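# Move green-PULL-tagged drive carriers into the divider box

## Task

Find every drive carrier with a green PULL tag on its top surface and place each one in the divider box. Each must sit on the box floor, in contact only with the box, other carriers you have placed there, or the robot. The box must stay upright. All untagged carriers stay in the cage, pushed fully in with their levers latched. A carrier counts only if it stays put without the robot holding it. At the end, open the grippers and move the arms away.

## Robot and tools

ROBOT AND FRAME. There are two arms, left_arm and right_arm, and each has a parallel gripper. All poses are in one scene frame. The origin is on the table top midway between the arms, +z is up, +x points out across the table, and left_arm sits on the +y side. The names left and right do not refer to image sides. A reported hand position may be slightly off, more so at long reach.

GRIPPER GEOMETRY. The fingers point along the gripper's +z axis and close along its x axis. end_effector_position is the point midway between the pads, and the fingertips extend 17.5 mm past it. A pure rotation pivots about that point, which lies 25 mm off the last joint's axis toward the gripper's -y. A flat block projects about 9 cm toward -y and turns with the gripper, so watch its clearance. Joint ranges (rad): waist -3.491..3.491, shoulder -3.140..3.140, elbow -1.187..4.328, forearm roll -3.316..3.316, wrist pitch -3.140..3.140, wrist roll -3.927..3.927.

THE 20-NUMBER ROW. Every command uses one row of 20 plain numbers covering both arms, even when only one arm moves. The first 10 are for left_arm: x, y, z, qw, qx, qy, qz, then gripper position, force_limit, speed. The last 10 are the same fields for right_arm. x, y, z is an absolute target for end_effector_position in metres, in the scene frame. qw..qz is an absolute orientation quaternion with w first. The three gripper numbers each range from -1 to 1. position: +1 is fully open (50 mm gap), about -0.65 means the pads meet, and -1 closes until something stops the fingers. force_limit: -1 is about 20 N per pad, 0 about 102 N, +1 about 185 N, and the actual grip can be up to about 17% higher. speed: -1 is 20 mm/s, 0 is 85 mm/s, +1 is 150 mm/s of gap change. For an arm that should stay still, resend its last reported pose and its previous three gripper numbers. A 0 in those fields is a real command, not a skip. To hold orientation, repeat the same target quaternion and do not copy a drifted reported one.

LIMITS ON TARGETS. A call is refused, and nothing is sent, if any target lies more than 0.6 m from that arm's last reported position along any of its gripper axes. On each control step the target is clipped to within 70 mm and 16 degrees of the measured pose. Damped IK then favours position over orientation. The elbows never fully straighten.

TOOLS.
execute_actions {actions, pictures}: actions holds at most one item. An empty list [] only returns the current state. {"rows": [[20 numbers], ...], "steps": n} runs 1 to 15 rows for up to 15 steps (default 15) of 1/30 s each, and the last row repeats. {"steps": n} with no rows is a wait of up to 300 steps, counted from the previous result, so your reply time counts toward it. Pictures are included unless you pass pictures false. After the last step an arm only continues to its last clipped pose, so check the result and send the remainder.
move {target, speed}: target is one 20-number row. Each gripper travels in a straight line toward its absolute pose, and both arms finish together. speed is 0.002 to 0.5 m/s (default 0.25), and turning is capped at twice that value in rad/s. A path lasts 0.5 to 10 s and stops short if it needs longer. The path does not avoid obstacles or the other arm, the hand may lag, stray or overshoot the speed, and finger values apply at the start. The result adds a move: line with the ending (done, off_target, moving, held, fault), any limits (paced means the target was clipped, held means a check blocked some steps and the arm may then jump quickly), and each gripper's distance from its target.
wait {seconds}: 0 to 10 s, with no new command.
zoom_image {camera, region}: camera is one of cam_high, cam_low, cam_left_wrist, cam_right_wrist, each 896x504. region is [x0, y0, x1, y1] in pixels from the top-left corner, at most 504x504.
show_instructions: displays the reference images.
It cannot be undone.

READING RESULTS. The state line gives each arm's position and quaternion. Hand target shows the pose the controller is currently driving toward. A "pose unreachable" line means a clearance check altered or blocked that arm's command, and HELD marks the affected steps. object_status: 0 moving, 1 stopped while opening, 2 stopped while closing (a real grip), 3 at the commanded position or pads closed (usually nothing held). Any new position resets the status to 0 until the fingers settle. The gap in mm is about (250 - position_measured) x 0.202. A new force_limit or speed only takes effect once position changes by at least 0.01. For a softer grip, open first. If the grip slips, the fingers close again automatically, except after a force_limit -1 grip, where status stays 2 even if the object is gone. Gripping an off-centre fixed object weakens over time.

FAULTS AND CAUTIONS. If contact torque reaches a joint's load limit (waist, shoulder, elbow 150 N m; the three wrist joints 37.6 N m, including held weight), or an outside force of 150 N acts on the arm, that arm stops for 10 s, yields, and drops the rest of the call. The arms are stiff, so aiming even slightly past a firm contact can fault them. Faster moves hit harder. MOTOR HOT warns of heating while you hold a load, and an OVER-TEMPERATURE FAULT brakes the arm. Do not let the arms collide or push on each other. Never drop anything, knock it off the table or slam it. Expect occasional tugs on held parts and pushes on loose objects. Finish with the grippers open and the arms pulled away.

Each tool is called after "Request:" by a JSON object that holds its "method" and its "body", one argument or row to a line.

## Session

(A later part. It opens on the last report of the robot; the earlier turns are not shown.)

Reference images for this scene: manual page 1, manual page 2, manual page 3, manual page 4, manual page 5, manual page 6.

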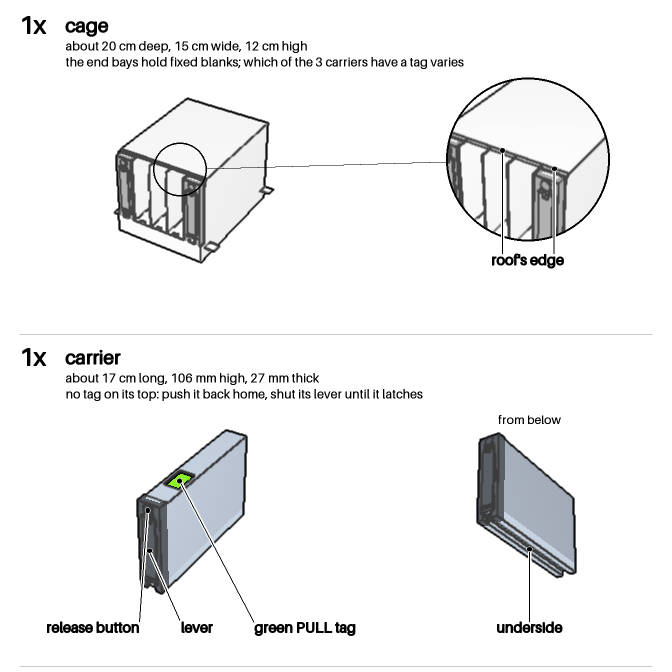

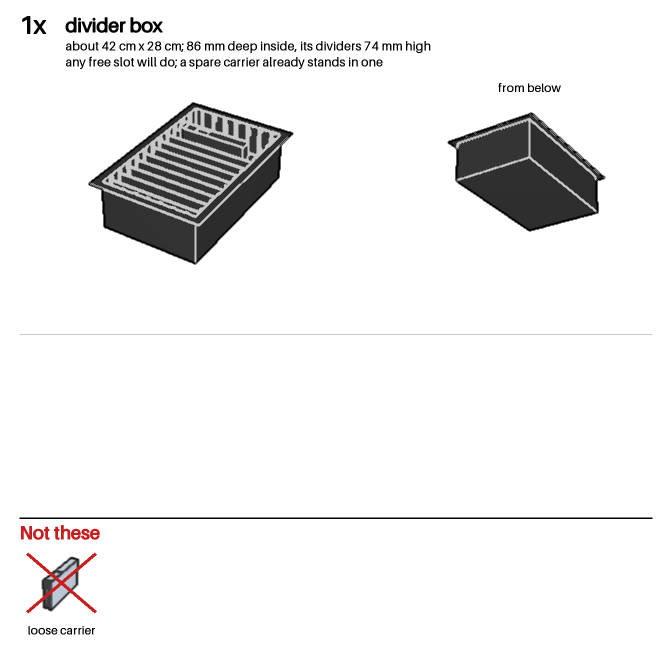

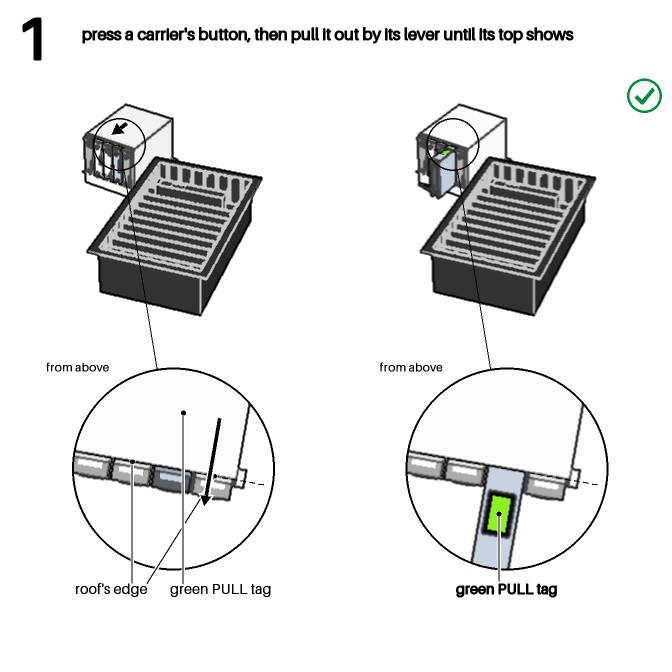

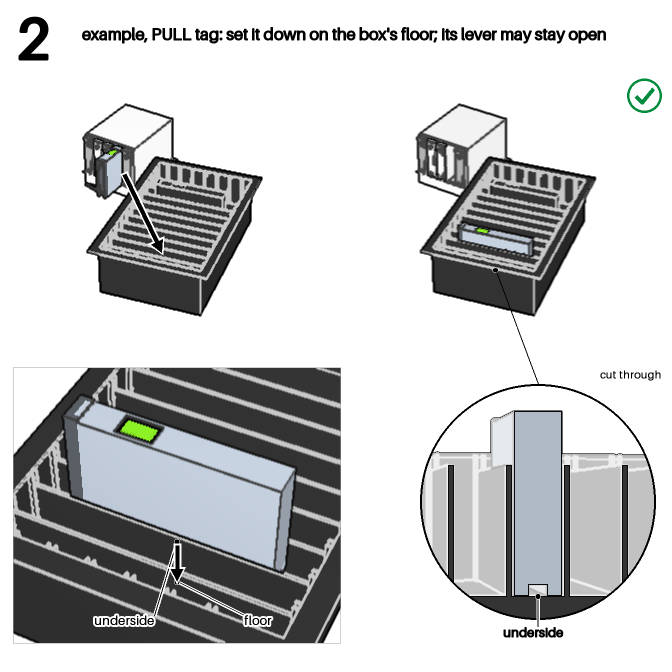

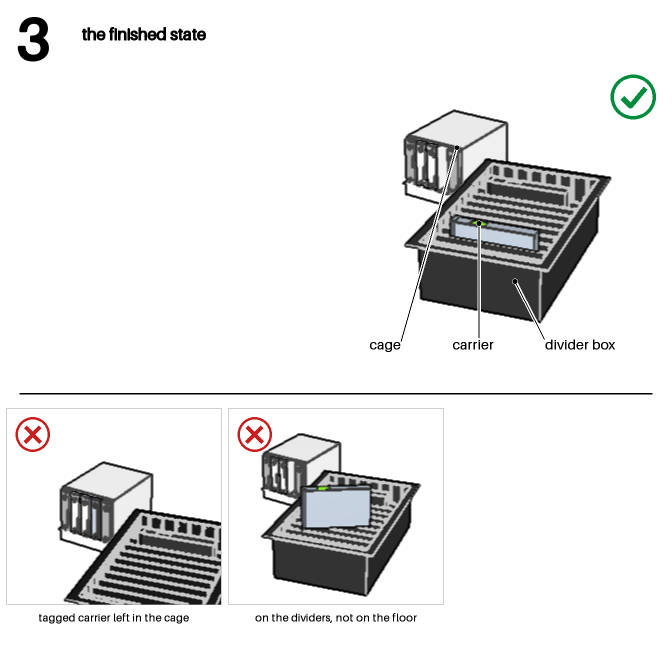

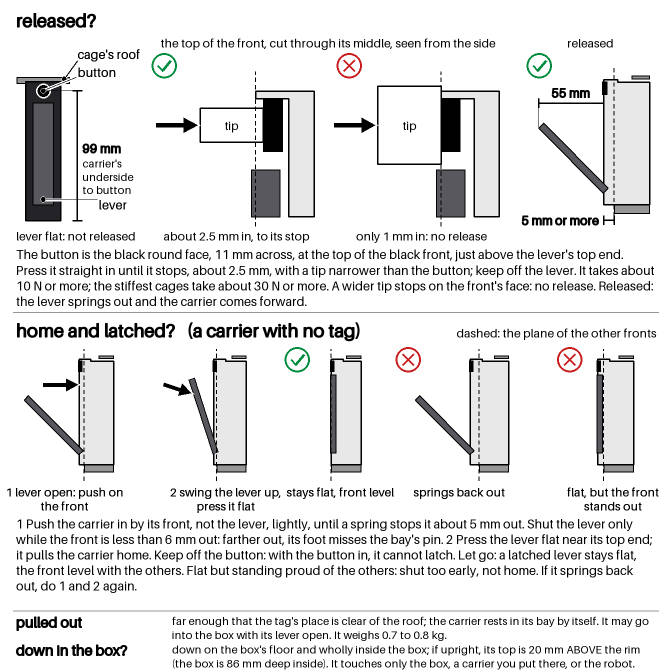

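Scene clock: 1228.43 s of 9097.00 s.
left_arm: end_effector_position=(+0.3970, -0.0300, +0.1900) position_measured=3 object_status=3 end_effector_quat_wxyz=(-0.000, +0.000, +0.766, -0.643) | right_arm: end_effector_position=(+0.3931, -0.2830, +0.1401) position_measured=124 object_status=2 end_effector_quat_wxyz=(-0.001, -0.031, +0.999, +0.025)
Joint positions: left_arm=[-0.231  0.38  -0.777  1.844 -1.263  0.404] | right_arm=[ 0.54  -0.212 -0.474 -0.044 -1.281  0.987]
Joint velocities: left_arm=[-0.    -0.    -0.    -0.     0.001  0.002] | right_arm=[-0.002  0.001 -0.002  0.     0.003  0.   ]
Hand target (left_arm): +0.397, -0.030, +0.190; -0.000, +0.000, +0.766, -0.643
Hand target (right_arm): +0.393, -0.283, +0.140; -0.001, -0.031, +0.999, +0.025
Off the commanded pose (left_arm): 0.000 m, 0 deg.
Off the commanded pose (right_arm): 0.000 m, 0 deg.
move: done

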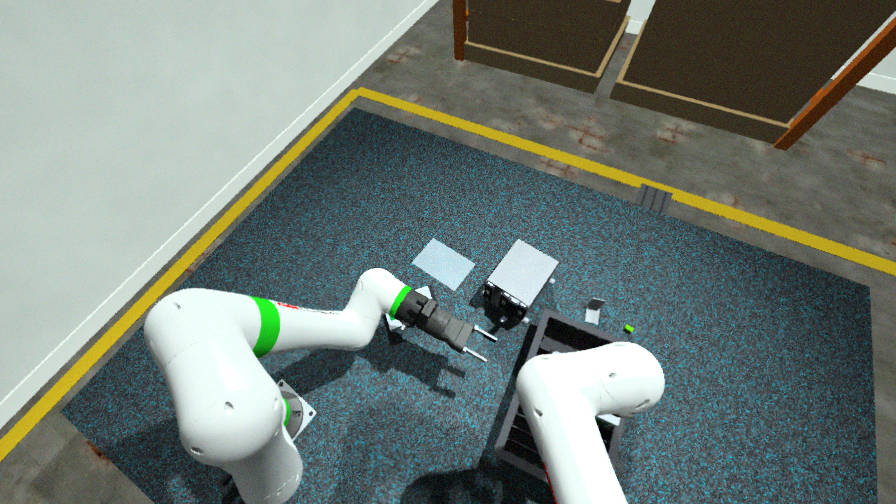

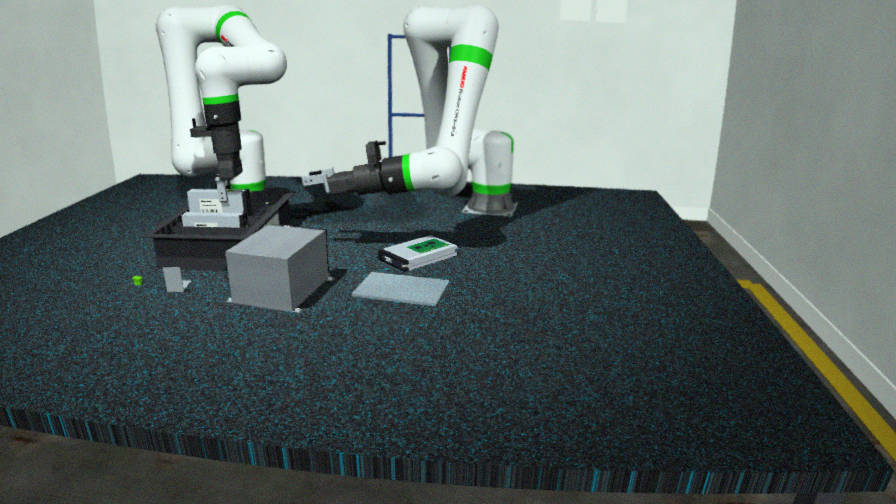

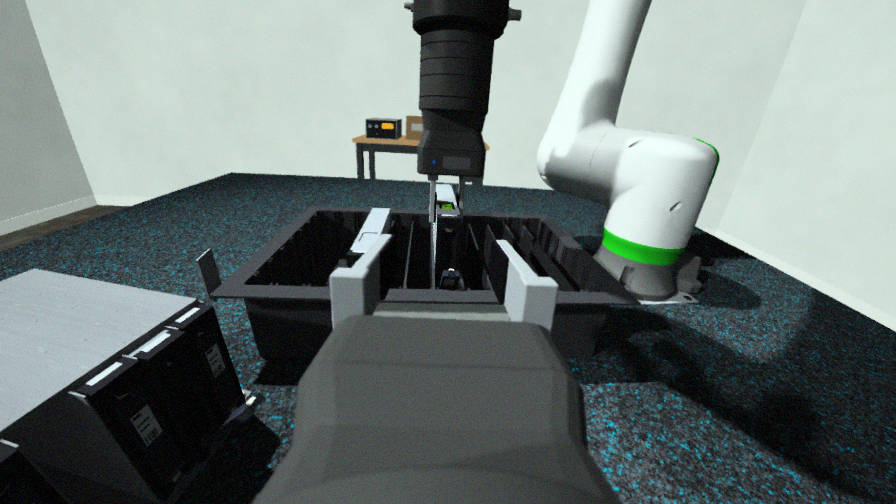

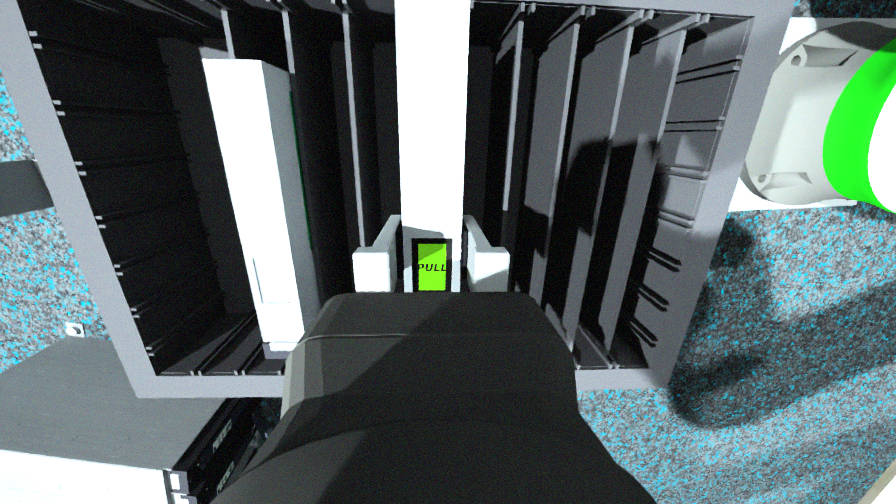

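Request:
{"method": "move", "body": {
  "target": [0.397,-0.03,0.19,0,0,0.766,-0.6428,1,0,0,0.3931,-0.283,0.118,0.0008,0.0305,-0.9992,-0.0253,-1,0.6,1],
  "speed": 0.015
}}

Request:
{"method": "zoom_image", "body": {
  "camera": "cam_left_wrist",
  "region": [395,170,495,300]
}}

Request:
{"method": "zoom_image", "body": {
  "camera": "cam_low",
  "region": [140,150,300,270]
}}

Scene clock: 1239.67 s of 9097.00 s.
left_arm: end_effector_position=(+0.3970, -0.0300, +0.1900) position_measured=3 object_status=3 end_effector_quat_wxyz=(-0.000, +0.000, +0.766, -0.643) | right_arm: end_effector_position=(+0.3931, -0.2830, +0.1181) position_measured=124 object_status=2 end_effector_quat_wxyz=(-0.001, -0.031, +0.999, +0.025)
Joint positions: left_arm=[-0.231  0.38  -0.777  1.844 -1.263  0.404] | right_arm=[ 0.54  -0.193 -0.512 -0.045 -1.224  0.99 ]
Joint velocities: left_arm=[ 0.001  0.    -0.     0.001 -0.001  0.   ] | right_arm=[ 0.     0.001 -0.002  0.     0.003  0.001]
Hand target (left_arm): +0.397, -0.030, +0.190; -0.000, +0.000, +0.766, -0.643
Hand target (right_arm): +0.393, -0.283, +0.118; -0.001, -0.031, +0.999, +0.025
Off the commanded pose (left_arm): 0.000 m, 0 deg.
Off the commanded pose (right_arm): 0.000 m, 0 deg.
After step 90, 6.53 s passed at rest.
move: done

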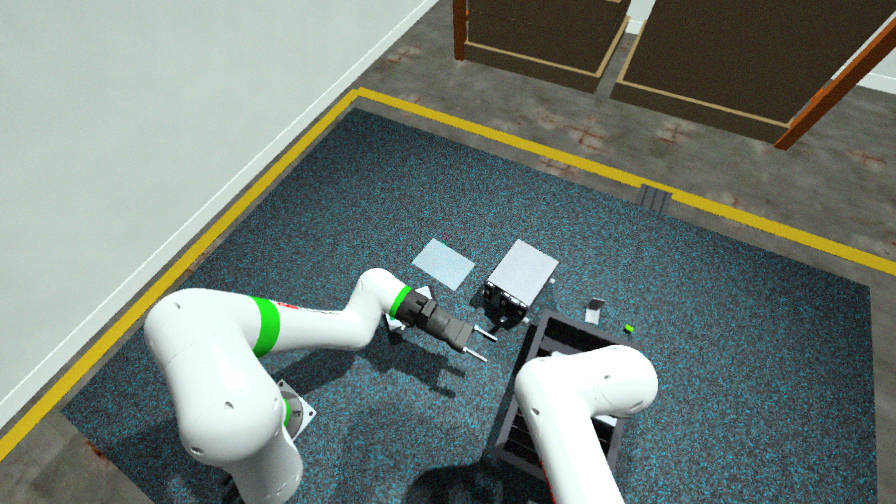

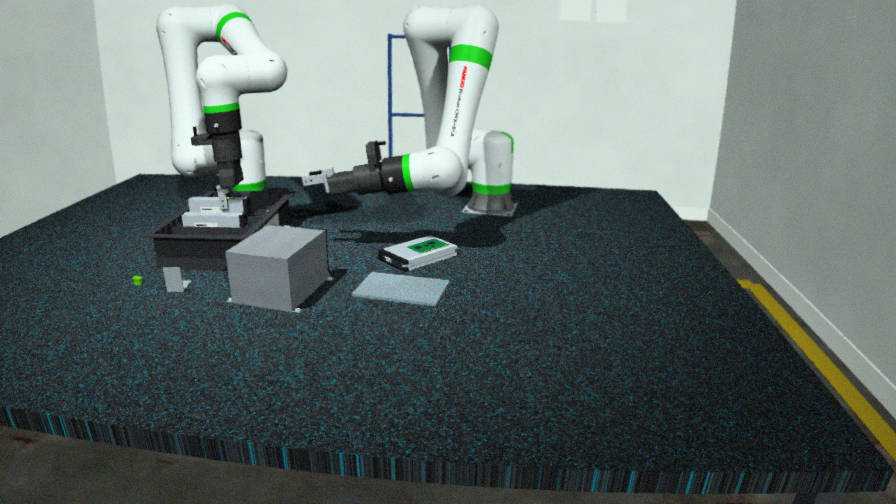

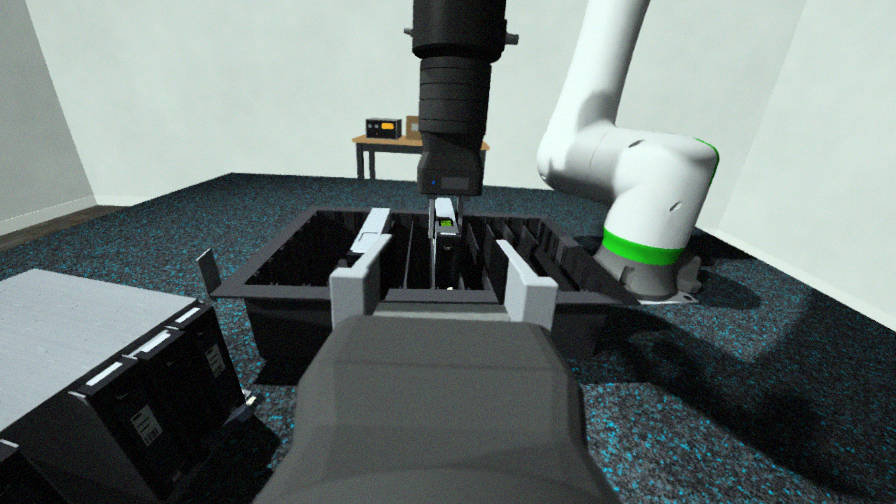

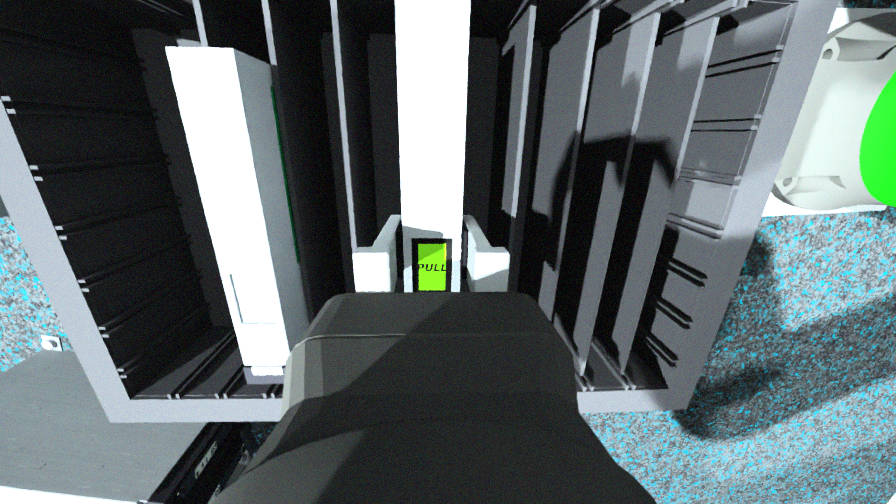

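Region (395, 170, 495, 300) of cam_left_wrist's 896x504 image, scaled by 3.877, with more detail than that image has; it fills the left 388 columns of this view, and the rest is white.

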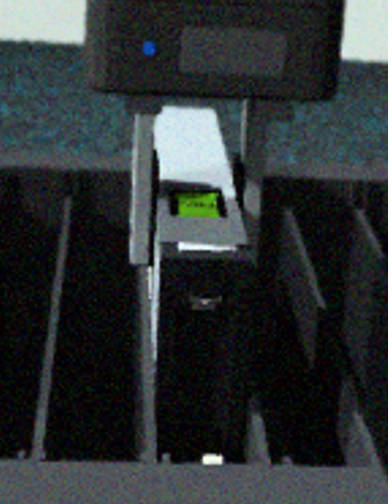

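Region (140, 150, 300, 270) of cam_low's 896x504 image, scaled by 3.150, with more detail than that image has; it fills the top 378 rows of this view, and the rest is white.

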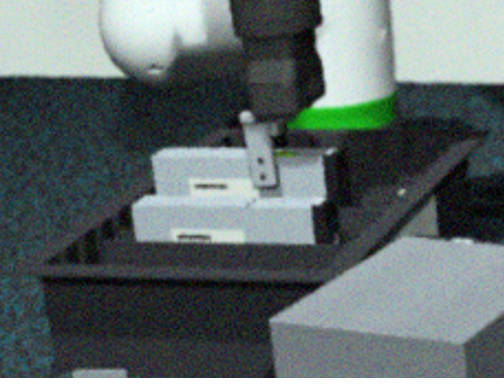

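Request:
{"method": "move", "body": {
  "target": [0.397,-0.03,0.19,0,0,0.766,-0.6428,1,0,0,0.3931,-0.283,0.1075,0.0008,0.0305,-0.9992,-0.0253,-1,0.6,1],
  "speed": 0.01
}}

Request:
{"method": "execute_actions", "body": {
  "actions": [
    {"rows": [[0.397,-0.03,0.19,0,0,0.766,-0.6428,1,0,0,0.3931,-0.283,0.1073,0.0008,0.0305,-0.9992,-0.0253,-1,0.6,1],[0.397,-0.03,0.19,0,0,0.766,-0.6428,1,0,0,0.3931,-0.283,0.1071,0.0008,0.0305,-0.9992,-0.0253,-1,0.6,1],[0.397,-0.03,0.19,0,0,0.766,-0.6428,1,0,0,0.3931,-0.283,0.1069,0.0008,0.0305,-0.9992,-0.0253,-1,0.6,1],[0.397,-0.03,0.19,0,0,0.766,-0.6428,1,0,0,0.3931,-0.283,0.1067,0.0008,0.0305,-0.9992,-0.0253,-1,0.6,1],[0.397,-0.03,0.19,0,0,0.766,-0.6428,1,0,0,0.3931,-0.283,0.1065,0.0008,0.0305,-0.9992,-0.0253,-1,0.6,1],[0.397,-0.03,0.19,0,0,0.766,-0.6428,1,0,0,0.3931,-0.283,0.1063,0.0008,0.0305,-0.9992,-0.0253,-1,0.6,1],[0.397,-0.03,0.19,0,0,0.766,-0.6428,1,0,0,0.3931,-0.283,0.1061,0.0008,0.0305,-0.9992,-0.0253,-1,0.6,1],[0.397,-0.03,0.19,0,0,0.766,-0.6428,1,0,0,0.3931,-0.283,0.1059,0.0008,0.0305,-0.9992,-0.0253,-1,0.6,1],[0.397,-0.03,0.19,0,0,0.766,-0.6428,1,0,0,0.3931,-0.283,0.1057,0.0008,0.0305,-0.9992,-0.0253,-1,0.6,1],[0.397,-0.03,0.19,0,0,0.766,-0.6428,1,0,0,0.3931,-0.283,0.1055,0.0008,0.0305,-0.9992,-0.0253,-1,0.6,1],[0.397,-0.03,0.19,0,0,0.766,-0.6428,1,0,0,0.3931,-0.283,0.1053,0.0008,0.0305,-0.9992,-0.0253,-1,0.6,1],[0.397,-0.03,0.19,0,0,0.766,-0.6428,1,0,0,0.3931,-0.283,0.1051,0.0008,0.0305,-0.9992,-0.0253,-1,0.6,1],[0.397,-0.03,0.19,0,0,0.766,-0.6428,1,0,0,0.3931,-0.283,0.1050,0.0008,0.0305,-0.9992,-0.0253,-1,0.6,1]], "steps": 15}
  ]
}}

Scene clock: 1253.93 s of 9097.00 s.
left_arm: end_effector_position=(+0.3970, -0.0300, +0.1900) position_measured=3 object_status=3 end_effector_quat_wxyz=(-0.000, +0.000, +0.766, -0.643) | right_arm: end_effector_position=(+0.3931, -0.2830, +0.1076) position_measured=124 object_status=2 end_effector_quat_wxyz=(-0.001, -0.031, +0.999, +0.025)
Joint positions: left_arm=[-0.231  0.38  -0.777  1.844 -1.263  0.404] | right_arm=[ 0.539 -0.183 -0.53  -0.045 -1.196  0.991]
Joint velocities: left_arm=[-0.    -0.    -0.     0.001 -0.001 -0.002] | right_arm=[ 0.     0.001 -0.001 -0.     0.002  0.   ]
Hand target (left_arm): +0.397, -0.030, +0.190; -0.000, +0.000, +0.766, -0.643
Hand target (right_arm): +0.393, -0.283, +0.108; -0.001, -0.031, +0.999, +0.025
Off the commanded pose (left_arm): 0.000 m, 0 deg.
Off the commanded pose (right_arm): 0.000 m, 0 deg.
After step 90, 10.00 s passed at rest.
move: done

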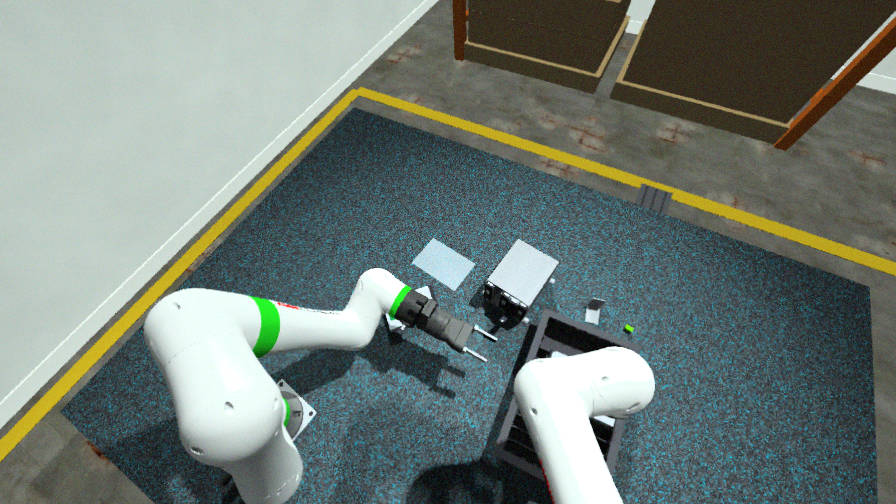

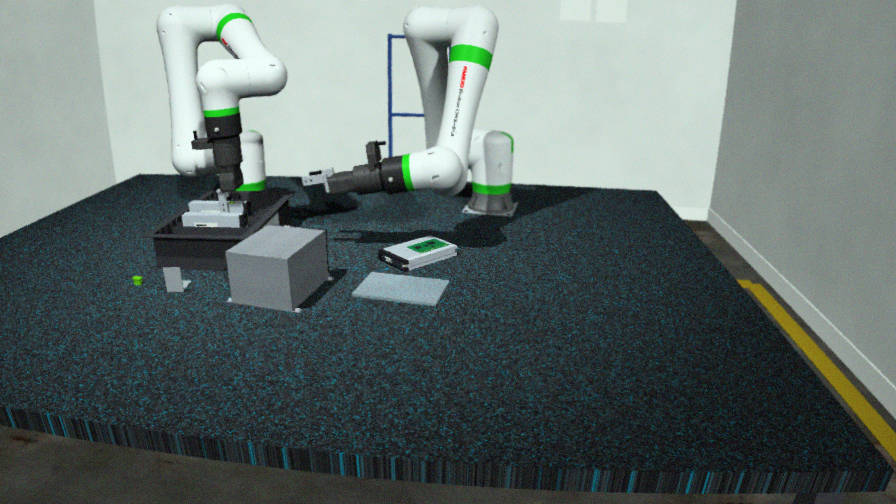

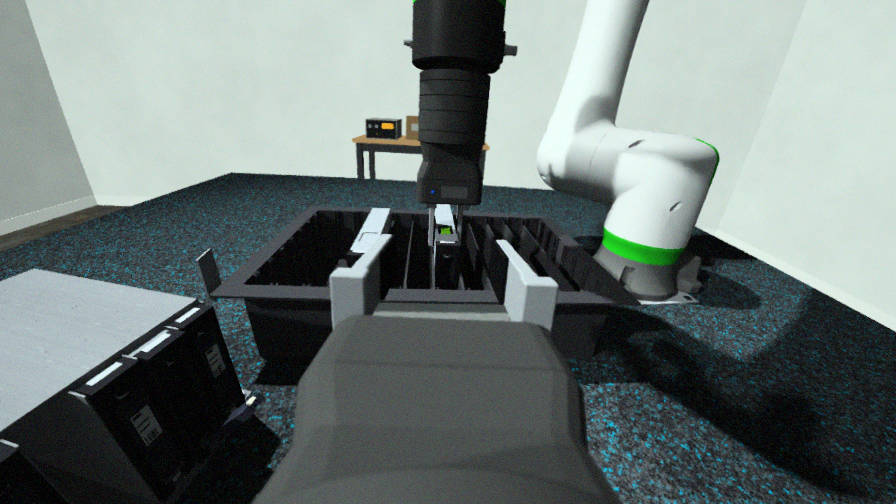

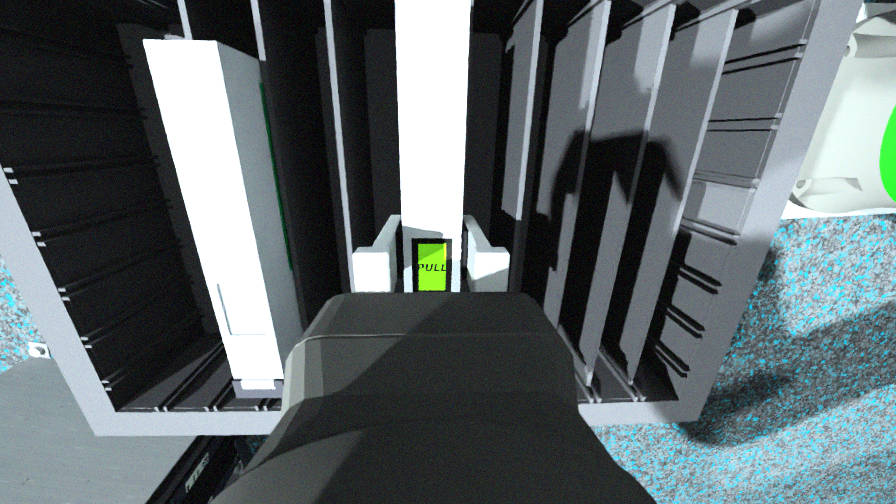

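Scene clock: 1254.43 s of 9097.00 s.
left_arm: end_effector_position=(+0.3970, -0.0300, +0.1900) position_measured=3 object_status=3 end_effector_quat_wxyz=(-0.000, +0.000, +0.766, -0.643) | right_arm: end_effector_position=(+0.3931, -0.2830, +0.1052) position_measured=124 object_status=2 end_effector_quat_wxyz=(-0.001, -0.031, +0.999, +0.025)
Joint positions: left_arm=[-0.231  0.38  -0.777  1.844 -1.263  0.404] | right_arm=[ 0.539 -0.181 -0.534 -0.045 -1.189  0.991]
Joint velocities: left_arm=[-0.001  0.    -0.    -0.001 -0.001 -0.   ] | right_arm=[-0.001  0.002 -0.004  0.     0.006 -0.   ]
Hand target (left_arm): +0.397, -0.030, +0.190; -0.000, +0.000, +0.766, -0.643
Hand target (right_arm): +0.393, -0.283, +0.105; -0.001, -0.031, +0.999, +0.025
Off the commanded pose (left_arm): 0.000 m, 0 deg.
Off the commanded pose (right_arm): 0.000 m, 0 deg.
Steps of this call (steps 1 to 15: all 15 steps of this action). Readings (end_effector_position | what the end effector reports):
1: left_arm (+0.3970, -0.0300, +0.1900) | right_arm (+0.3931, -0.2830, +0.1075) | left_arm position_measured=3 object_status=3 | right_arm position_measured=124 object_status=2
2: left_arm (+0.3970, -0.0300, +0.1900) | right_arm (+0.3931, -0.2830, +0.1074) | left_arm position_measured=3 object_status=3 | right_arm position_measured=124 object_status=2
4: left_arm (+0.3970, -0.0300, +0.1900) | right_arm (+0.3931, -0.2830, +0.1072) | left_arm position_measured=3 object_status=3 | right_arm position_measured=124 object_status=2
8: left_arm (+0.3970, -0.0300, +0.1900) | right_arm (+0.3931, -0.2830, +0.1064) | left_arm position_measured=3 object_status=3 | right_arm position_measured=124 object_status=2
15: the state above

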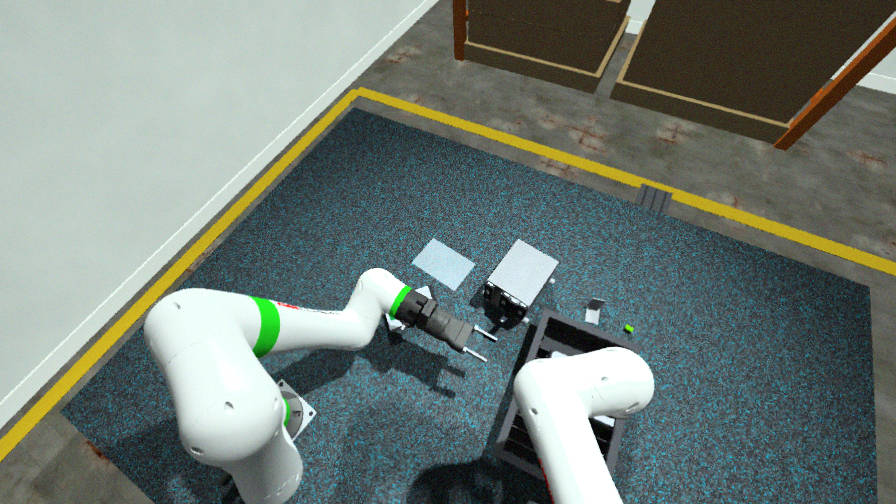

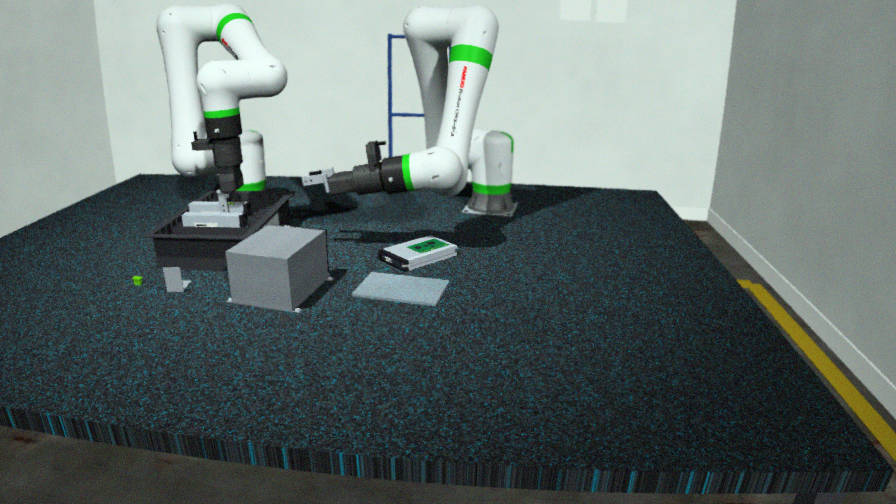

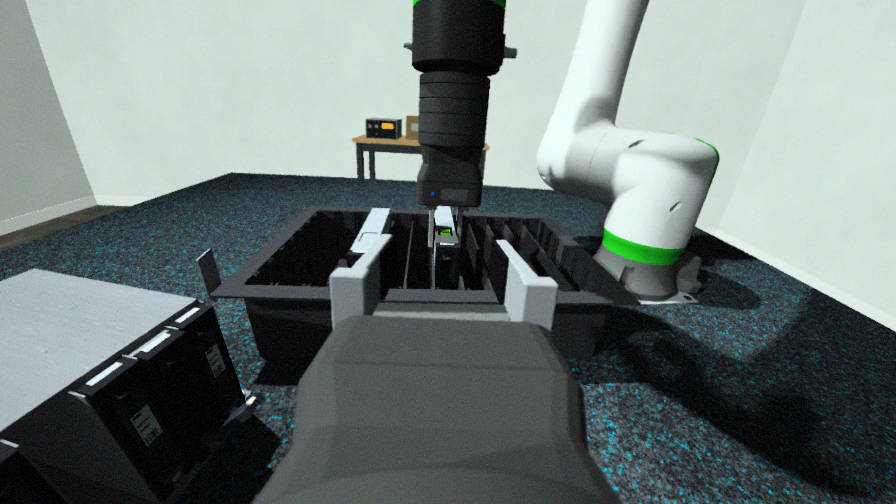

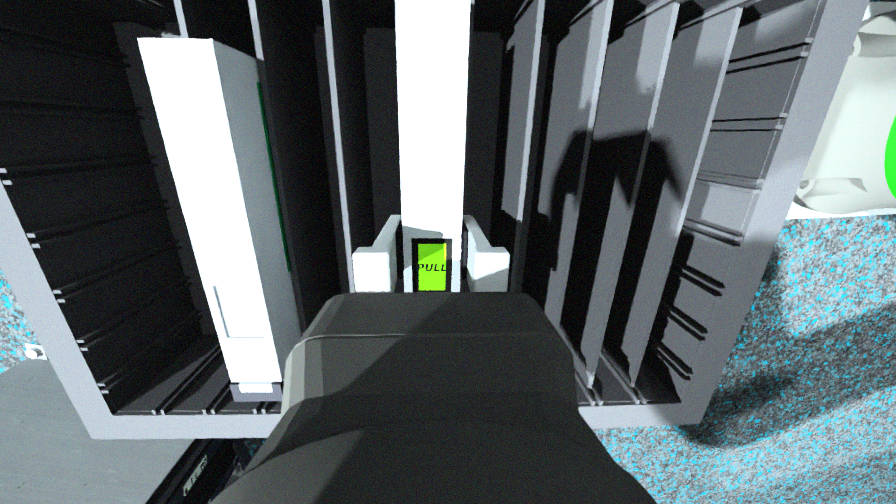

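Request:
{"method": "execute_actions", "body": {
  "actions": [
    {"rows": [[0.397,-0.03,0.19,0,0,0.766,-0.6428,1,0,0,0.3931,-0.283,0.1048,0.0008,0.0305,-0.9992,-0.0253,-1,0.6,1],[0.397,-0.03,0.19,0,0,0.766,-0.6428,1,0,0,0.3931,-0.283,0.1046,0.0008,0.0305,-0.9992,-0.0253,-1,0.6,1],[0.397,-0.03,0.19,0,0,0.766,-0.6428,1,0,0,0.3931,-0.283,0.1044,0.0008,0.0305,-0.9992,-0.0253,-1,0.6,1],[0.397,-0.03,0.19,0,0,0.766,-0.6428,1,0,0,0.3931,-0.283,0.1042,0.0008,0.0305,-0.9992,-0.0253,-1,0.6,1],[0.397,-0.03,0.19,0,0,0.766,-0.6428,1,0,0,0.3931,-0.283,0.1040,0.0008,0.0305,-0.9992,-0.0253,-1,0.6,1],[0.397,-0.03,0.19,0,0,0.766,-0.6428,1,0,0,0.3931,-0.283,0.1038,0.0008,0.0305,-0.9992,-0.0253,-1,0.6,1],[0.397,-0.03,0.19,0,0,0.766,-0.6428,1,0,0,0.3931,-0.283,0.1037,0.0008,0.0305,-0.9992,-0.0253,-1,0.6,1],[0.397,-0.03,0.19,0,0,0.766,-0.6428,1,0,0,0.3931,-0.283,0.1036,0.0008,0.0305,-0.9992,-0.0253,-1,0.6,1],[0.397,-0.03,0.19,0,0,0.766,-0.6428,1,0,0,0.3931,-0.283,0.1035,0.0008,0.0305,-0.9992,-0.0253,-1,0.6,1],[0.397,-0.03,0.19,0,0,0.766,-0.6428,1,0,0,0.3931,-0.283,0.1034,0.0008,0.0305,-0.9992,-0.0253,-1,0.6,1],[0.397,-0.03,0.19,0,0,0.766,-0.6428,1,0,0,0.3931,-0.283,0.1033,0.0008,0.0305,-0.9992,-0.0253,-1,0.6,1],[0.397,-0.03,0.19,0,0,0.766,-0.6428,1,0,0,0.3931,-0.283,0.1032,0.0008,0.0305,-0.9992,-0.0253,-1,0.6,1]], "steps": 15}
  ],
  "pictures": false
}}

Scene clock: 1265.47 s of 9097.00 s.
left_arm: end_effector_position=(+0.3970, -0.0300, +0.1900) position_measured=3 object_status=3 end_effector_quat_wxyz=(-0.000, +0.000, +0.766, -0.643) | right_arm: end_effector_position=(+0.3931, -0.2830, +0.1035) position_measured=124 object_status=2 end_effector_quat_wxyz=(-0.001, -0.031, +0.999, +0.025)
Joint positions: left_arm=[-0.231  0.38  -0.777  1.844 -1.263  0.404] | right_arm=[ 0.539 -0.179 -0.537 -0.045 -1.185  0.992]
Joint velocities: left_arm=[ 0.001  0.    -0.     0.001  0.001  0.001] | right_arm=[ 0.002  0.001 -0.002  0.     0.003  0.001]
Hand target (left_arm): +0.397, -0.030, +0.190; -0.000, +0.000, +0.766, -0.643
Hand target (right_arm): +0.393, -0.283, +0.103; -0.001, -0.031, +0.999, +0.025
Off the commanded pose (left_arm): 0.000 m, 0 deg.
Off the commanded pose (right_arm): 0.000 m, 0 deg.
Steps of this call (steps 1 to 90: nothing new was sent; then 7.53 s passed at rest; steps 91 to 105: all 15 steps of this action). Readings (end_effector_position | what the end effector reports):
91: left_arm (+0.3970, -0.0300, +0.1900) | right_arm (+0.3931, -0.2830, +0.1050) | left_arm position_measured=3 object_status=3 | right_arm position_measured=124 object_status=2
92: left_arm (+0.3970, -0.0300, +0.1900) | right_arm (+0.3931, -0.2830, +0.1049) | left_arm position_measured=3 object_status=3 | right_arm position_measured=124 object_status=2
94: left_arm (+0.3970, -0.0300, +0.1900) | right_arm (+0.3931, -0.2830, +0.1046) | left_arm position_measured=3 object_status=3 | right_arm position_measured=124 object_status=2
98: left_arm (+0.3970, -0.0300, +0.1900) | right_arm (+0.3931, -0.2830, +0.1040) | left_arm position_measured=3 object_status=3 | right_arm position_measured=124 object_status=2
105: the state above

Request:
{"method": "execute_actions", "body": {
  "actions": [
    {"rows": [[0.397,-0.03,0.19,0,0,0.766,-0.6428,1,0,0,0.3931,-0.283,0.1031,0.0008,0.0305,-0.9992,-0.0253,-1,0.6,1],[0.397,-0.03,0.19,0,0,0.766,-0.6428,1,0,0,0.3931,-0.283,0.1030,0.0008,0.0305,-0.9992,-0.0253,-1,0.6,1],[0.397,-0.03,0.19,0,0,0.766,-0.6428,1,0,0,0.3931,-0.283,0.1029,0.0008,0.0305,-0.9992,-0.0253,-1,0.6,1],[0.397,-0.03,0.19,0,0,0.766,-0.6428,1,0,0,0.3931,-0.283,0.1028,0.0008,0.0305,-0.9992,-0.0253,-1,0.6,1],[0.397,-0.03,0.19,0,0,0.766,-0.6428,1,0,0,0.3931,-0.283,0.1027,0.0008,0.0305,-0.9992,-0.0253,-1,0.6,1],[0.397,-0.03,0.19,0,0,0.766,-0.6428,1,0,0,0.3931,-0.283,0.1026,0.0008,0.0305,-0.9992,-0.0253,-1,0.6,1],[0.397,-0.03,0.19,0,0,0.766,-0.6428,1,0,0,0.3931,-0.283,0.1025,0.0008,0.0305,-0.9992,-0.0253,-1,0.6,1],[0.397,-0.03,0.19,0,0,0.766,-0.6428,1,0,0,0.3931,-0.283,0.1024,0.0008,0.0305,-0.9992,-0.0253,-1,0.6,1],[0.397,-0.03,0.19,0,0,0.766,-0.6428,1,0,0,0.3931,-0.283,0.1023,0.0008,0.0305,-0.9992,-0.0253,-1,0.6,1]], "steps": 15}
  ]
}}

Request:
{"method": "zoom_image", "body": {
  "camera": "cam_low",
  "region": [140,170,300,270]
}}

Scene clock: 1282.50 s of 9097.00 s.
left_arm: end_effector_position=(+0.3970, -0.0300, +0.1900) position_measured=3 object_status=3 end_effector_quat_wxyz=(-0.000, -0.000, +0.766, -0.643) | right_arm: end_effector_position=(+0.3932, -0.2829, +0.1037) position_measured=124 object_status=2 end_effector_quat_wxyz=(-0.001, -0.031, +0.999, +0.025)
Joint positions: left_arm=[-0.231  0.38  -0.777  1.844 -1.263  0.404] | right_arm=[ 0.539 -0.179 -0.536 -0.045 -1.186  0.992]
Joint velocities: left_arm=[-0.001 -0.     0.001 -0.001 -0.002  0.   ] | right_arm=[-0.001 -0.    -0.     0.     0.    -0.001]
Hand target (left_arm): +0.397, -0.030, +0.190; -0.000, +0.000, +0.766, -0.643
Hand target (right_arm): +0.393, -0.283, +0.104; -0.001, -0.031, +0.999, +0.025
Off the commanded pose (left_arm): 0.000 m, 0 deg.
Off the commanded pose (right_arm): 0.001 m, 0 deg.
FORCE FAULT: contact force on the right arm reached its limit, and that arm stopped for 10 seconds. The contact can be on any part of that arm, not only on its tool. That arm's remaining commands of this call were not run. That arm holds still and accepts commands again. Move the arm away from the contact; if what it grips holds it there, let go first. Pushing or pulling that hard again can fault the arm again.
The stop of the right arm began at step 98 of this call (marked STOPPED below). From that step on that arm followed nothing that you had sent. 8 of its steps, steps kept back included, did not run and will not run. Nothing is kept back now.
Steps of this call (steps 1 to 90: nothing new was sent; then 3.77 s passed at rest; steps 91 to 105: all 15 steps of this action; steps 106 to 398: the stop continued). Readings (end_effector_position | what the end effector reports):
91: left_arm (+0.3970, -0.0300, +0.1900) | right_arm (+0.3931, -0.2830, +0.1032) | left_arm position_measured=3 object_status=3 | right_arm position_measured=124 object_status=2
92: left_arm (+0.3970, -0.0300, +0.1900) | right_arm (+0.3931, -0.2830, +0.1032) | left_arm position_measured=3 object_status=3 | right_arm position_measured=124 object_status=2
94: left_arm (+0.3970, -0.0300, +0.1900) | right_arm (+0.3931, -0.2830, +0.1031) | left_arm position_measured=3 object_status=3 | right_arm position_measured=124 object_status=2
98: left_arm (+0.3970, -0.0300, +0.1900) | right_arm (+0.3931, -0.2830, +0.1035) | left_arm position_measured=3 object_status=3 | right_arm position_measured=124 object_status=2 STOPPED (the right arm)
398: the state above

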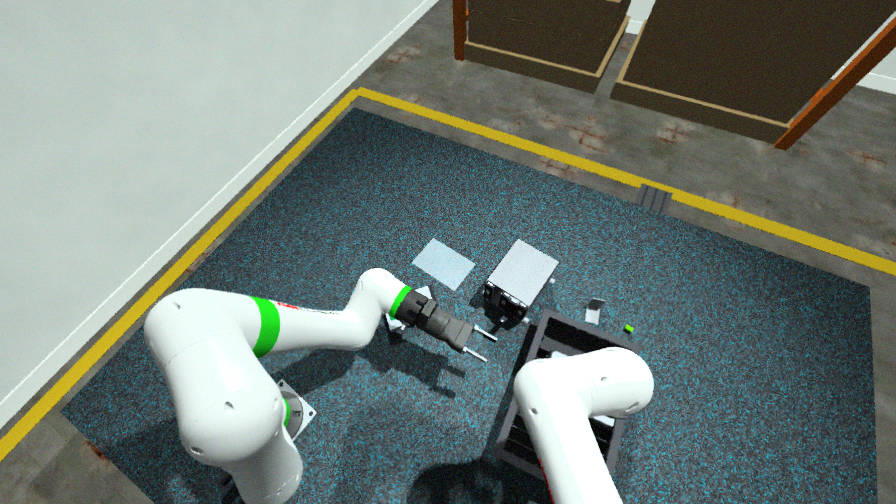

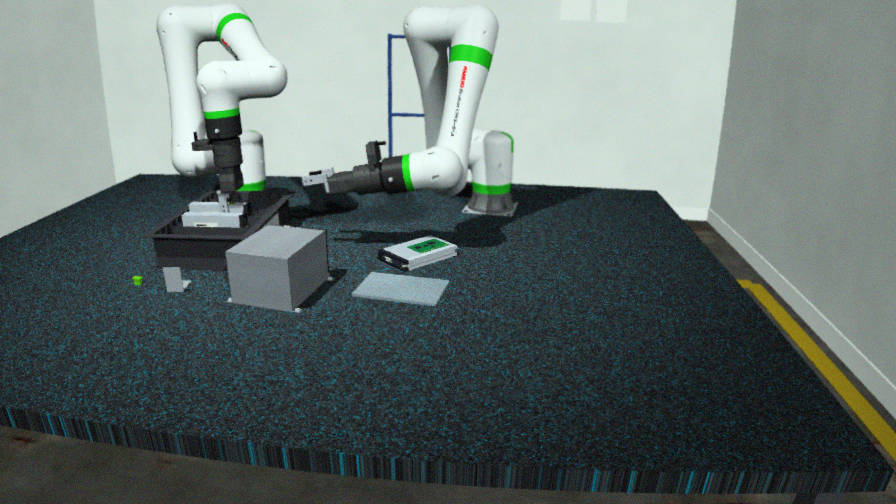

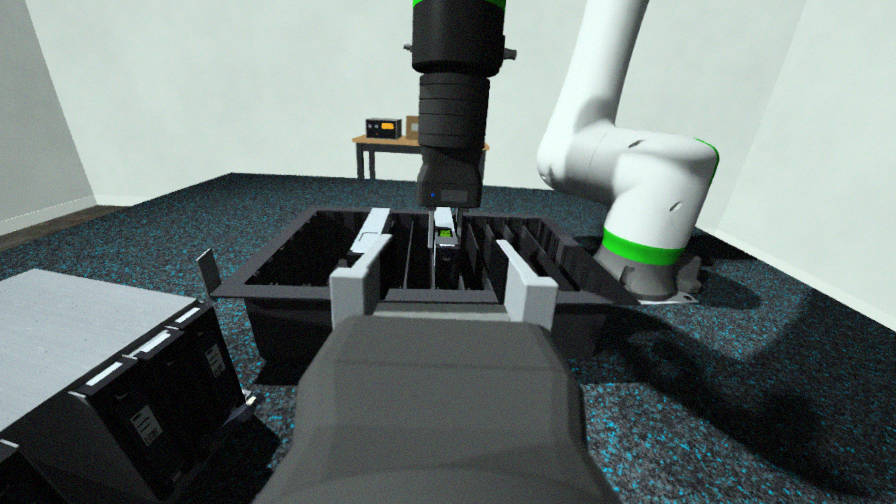

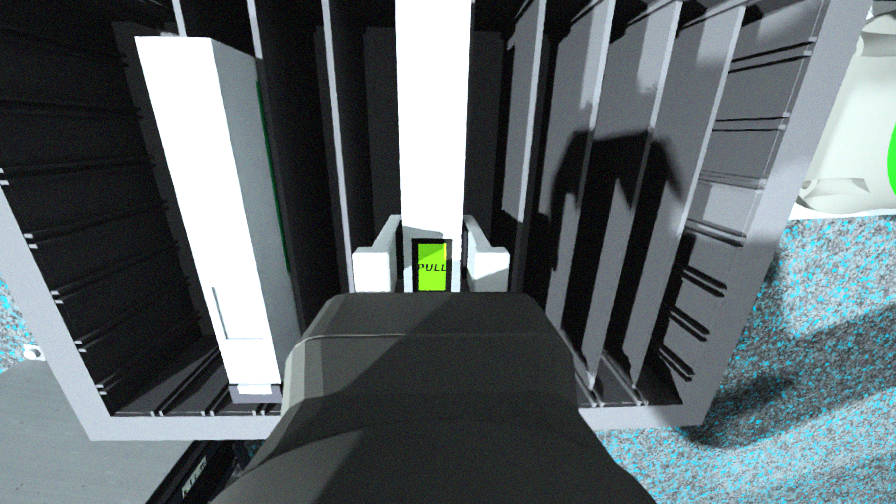

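Region (140, 170, 300, 270) of cam_low's 896x504 image, scaled by 3.150, with more detail than that image has; it fills the top 315 rows of this view, and the rest is white.

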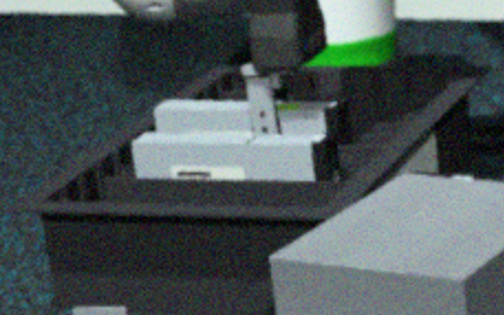

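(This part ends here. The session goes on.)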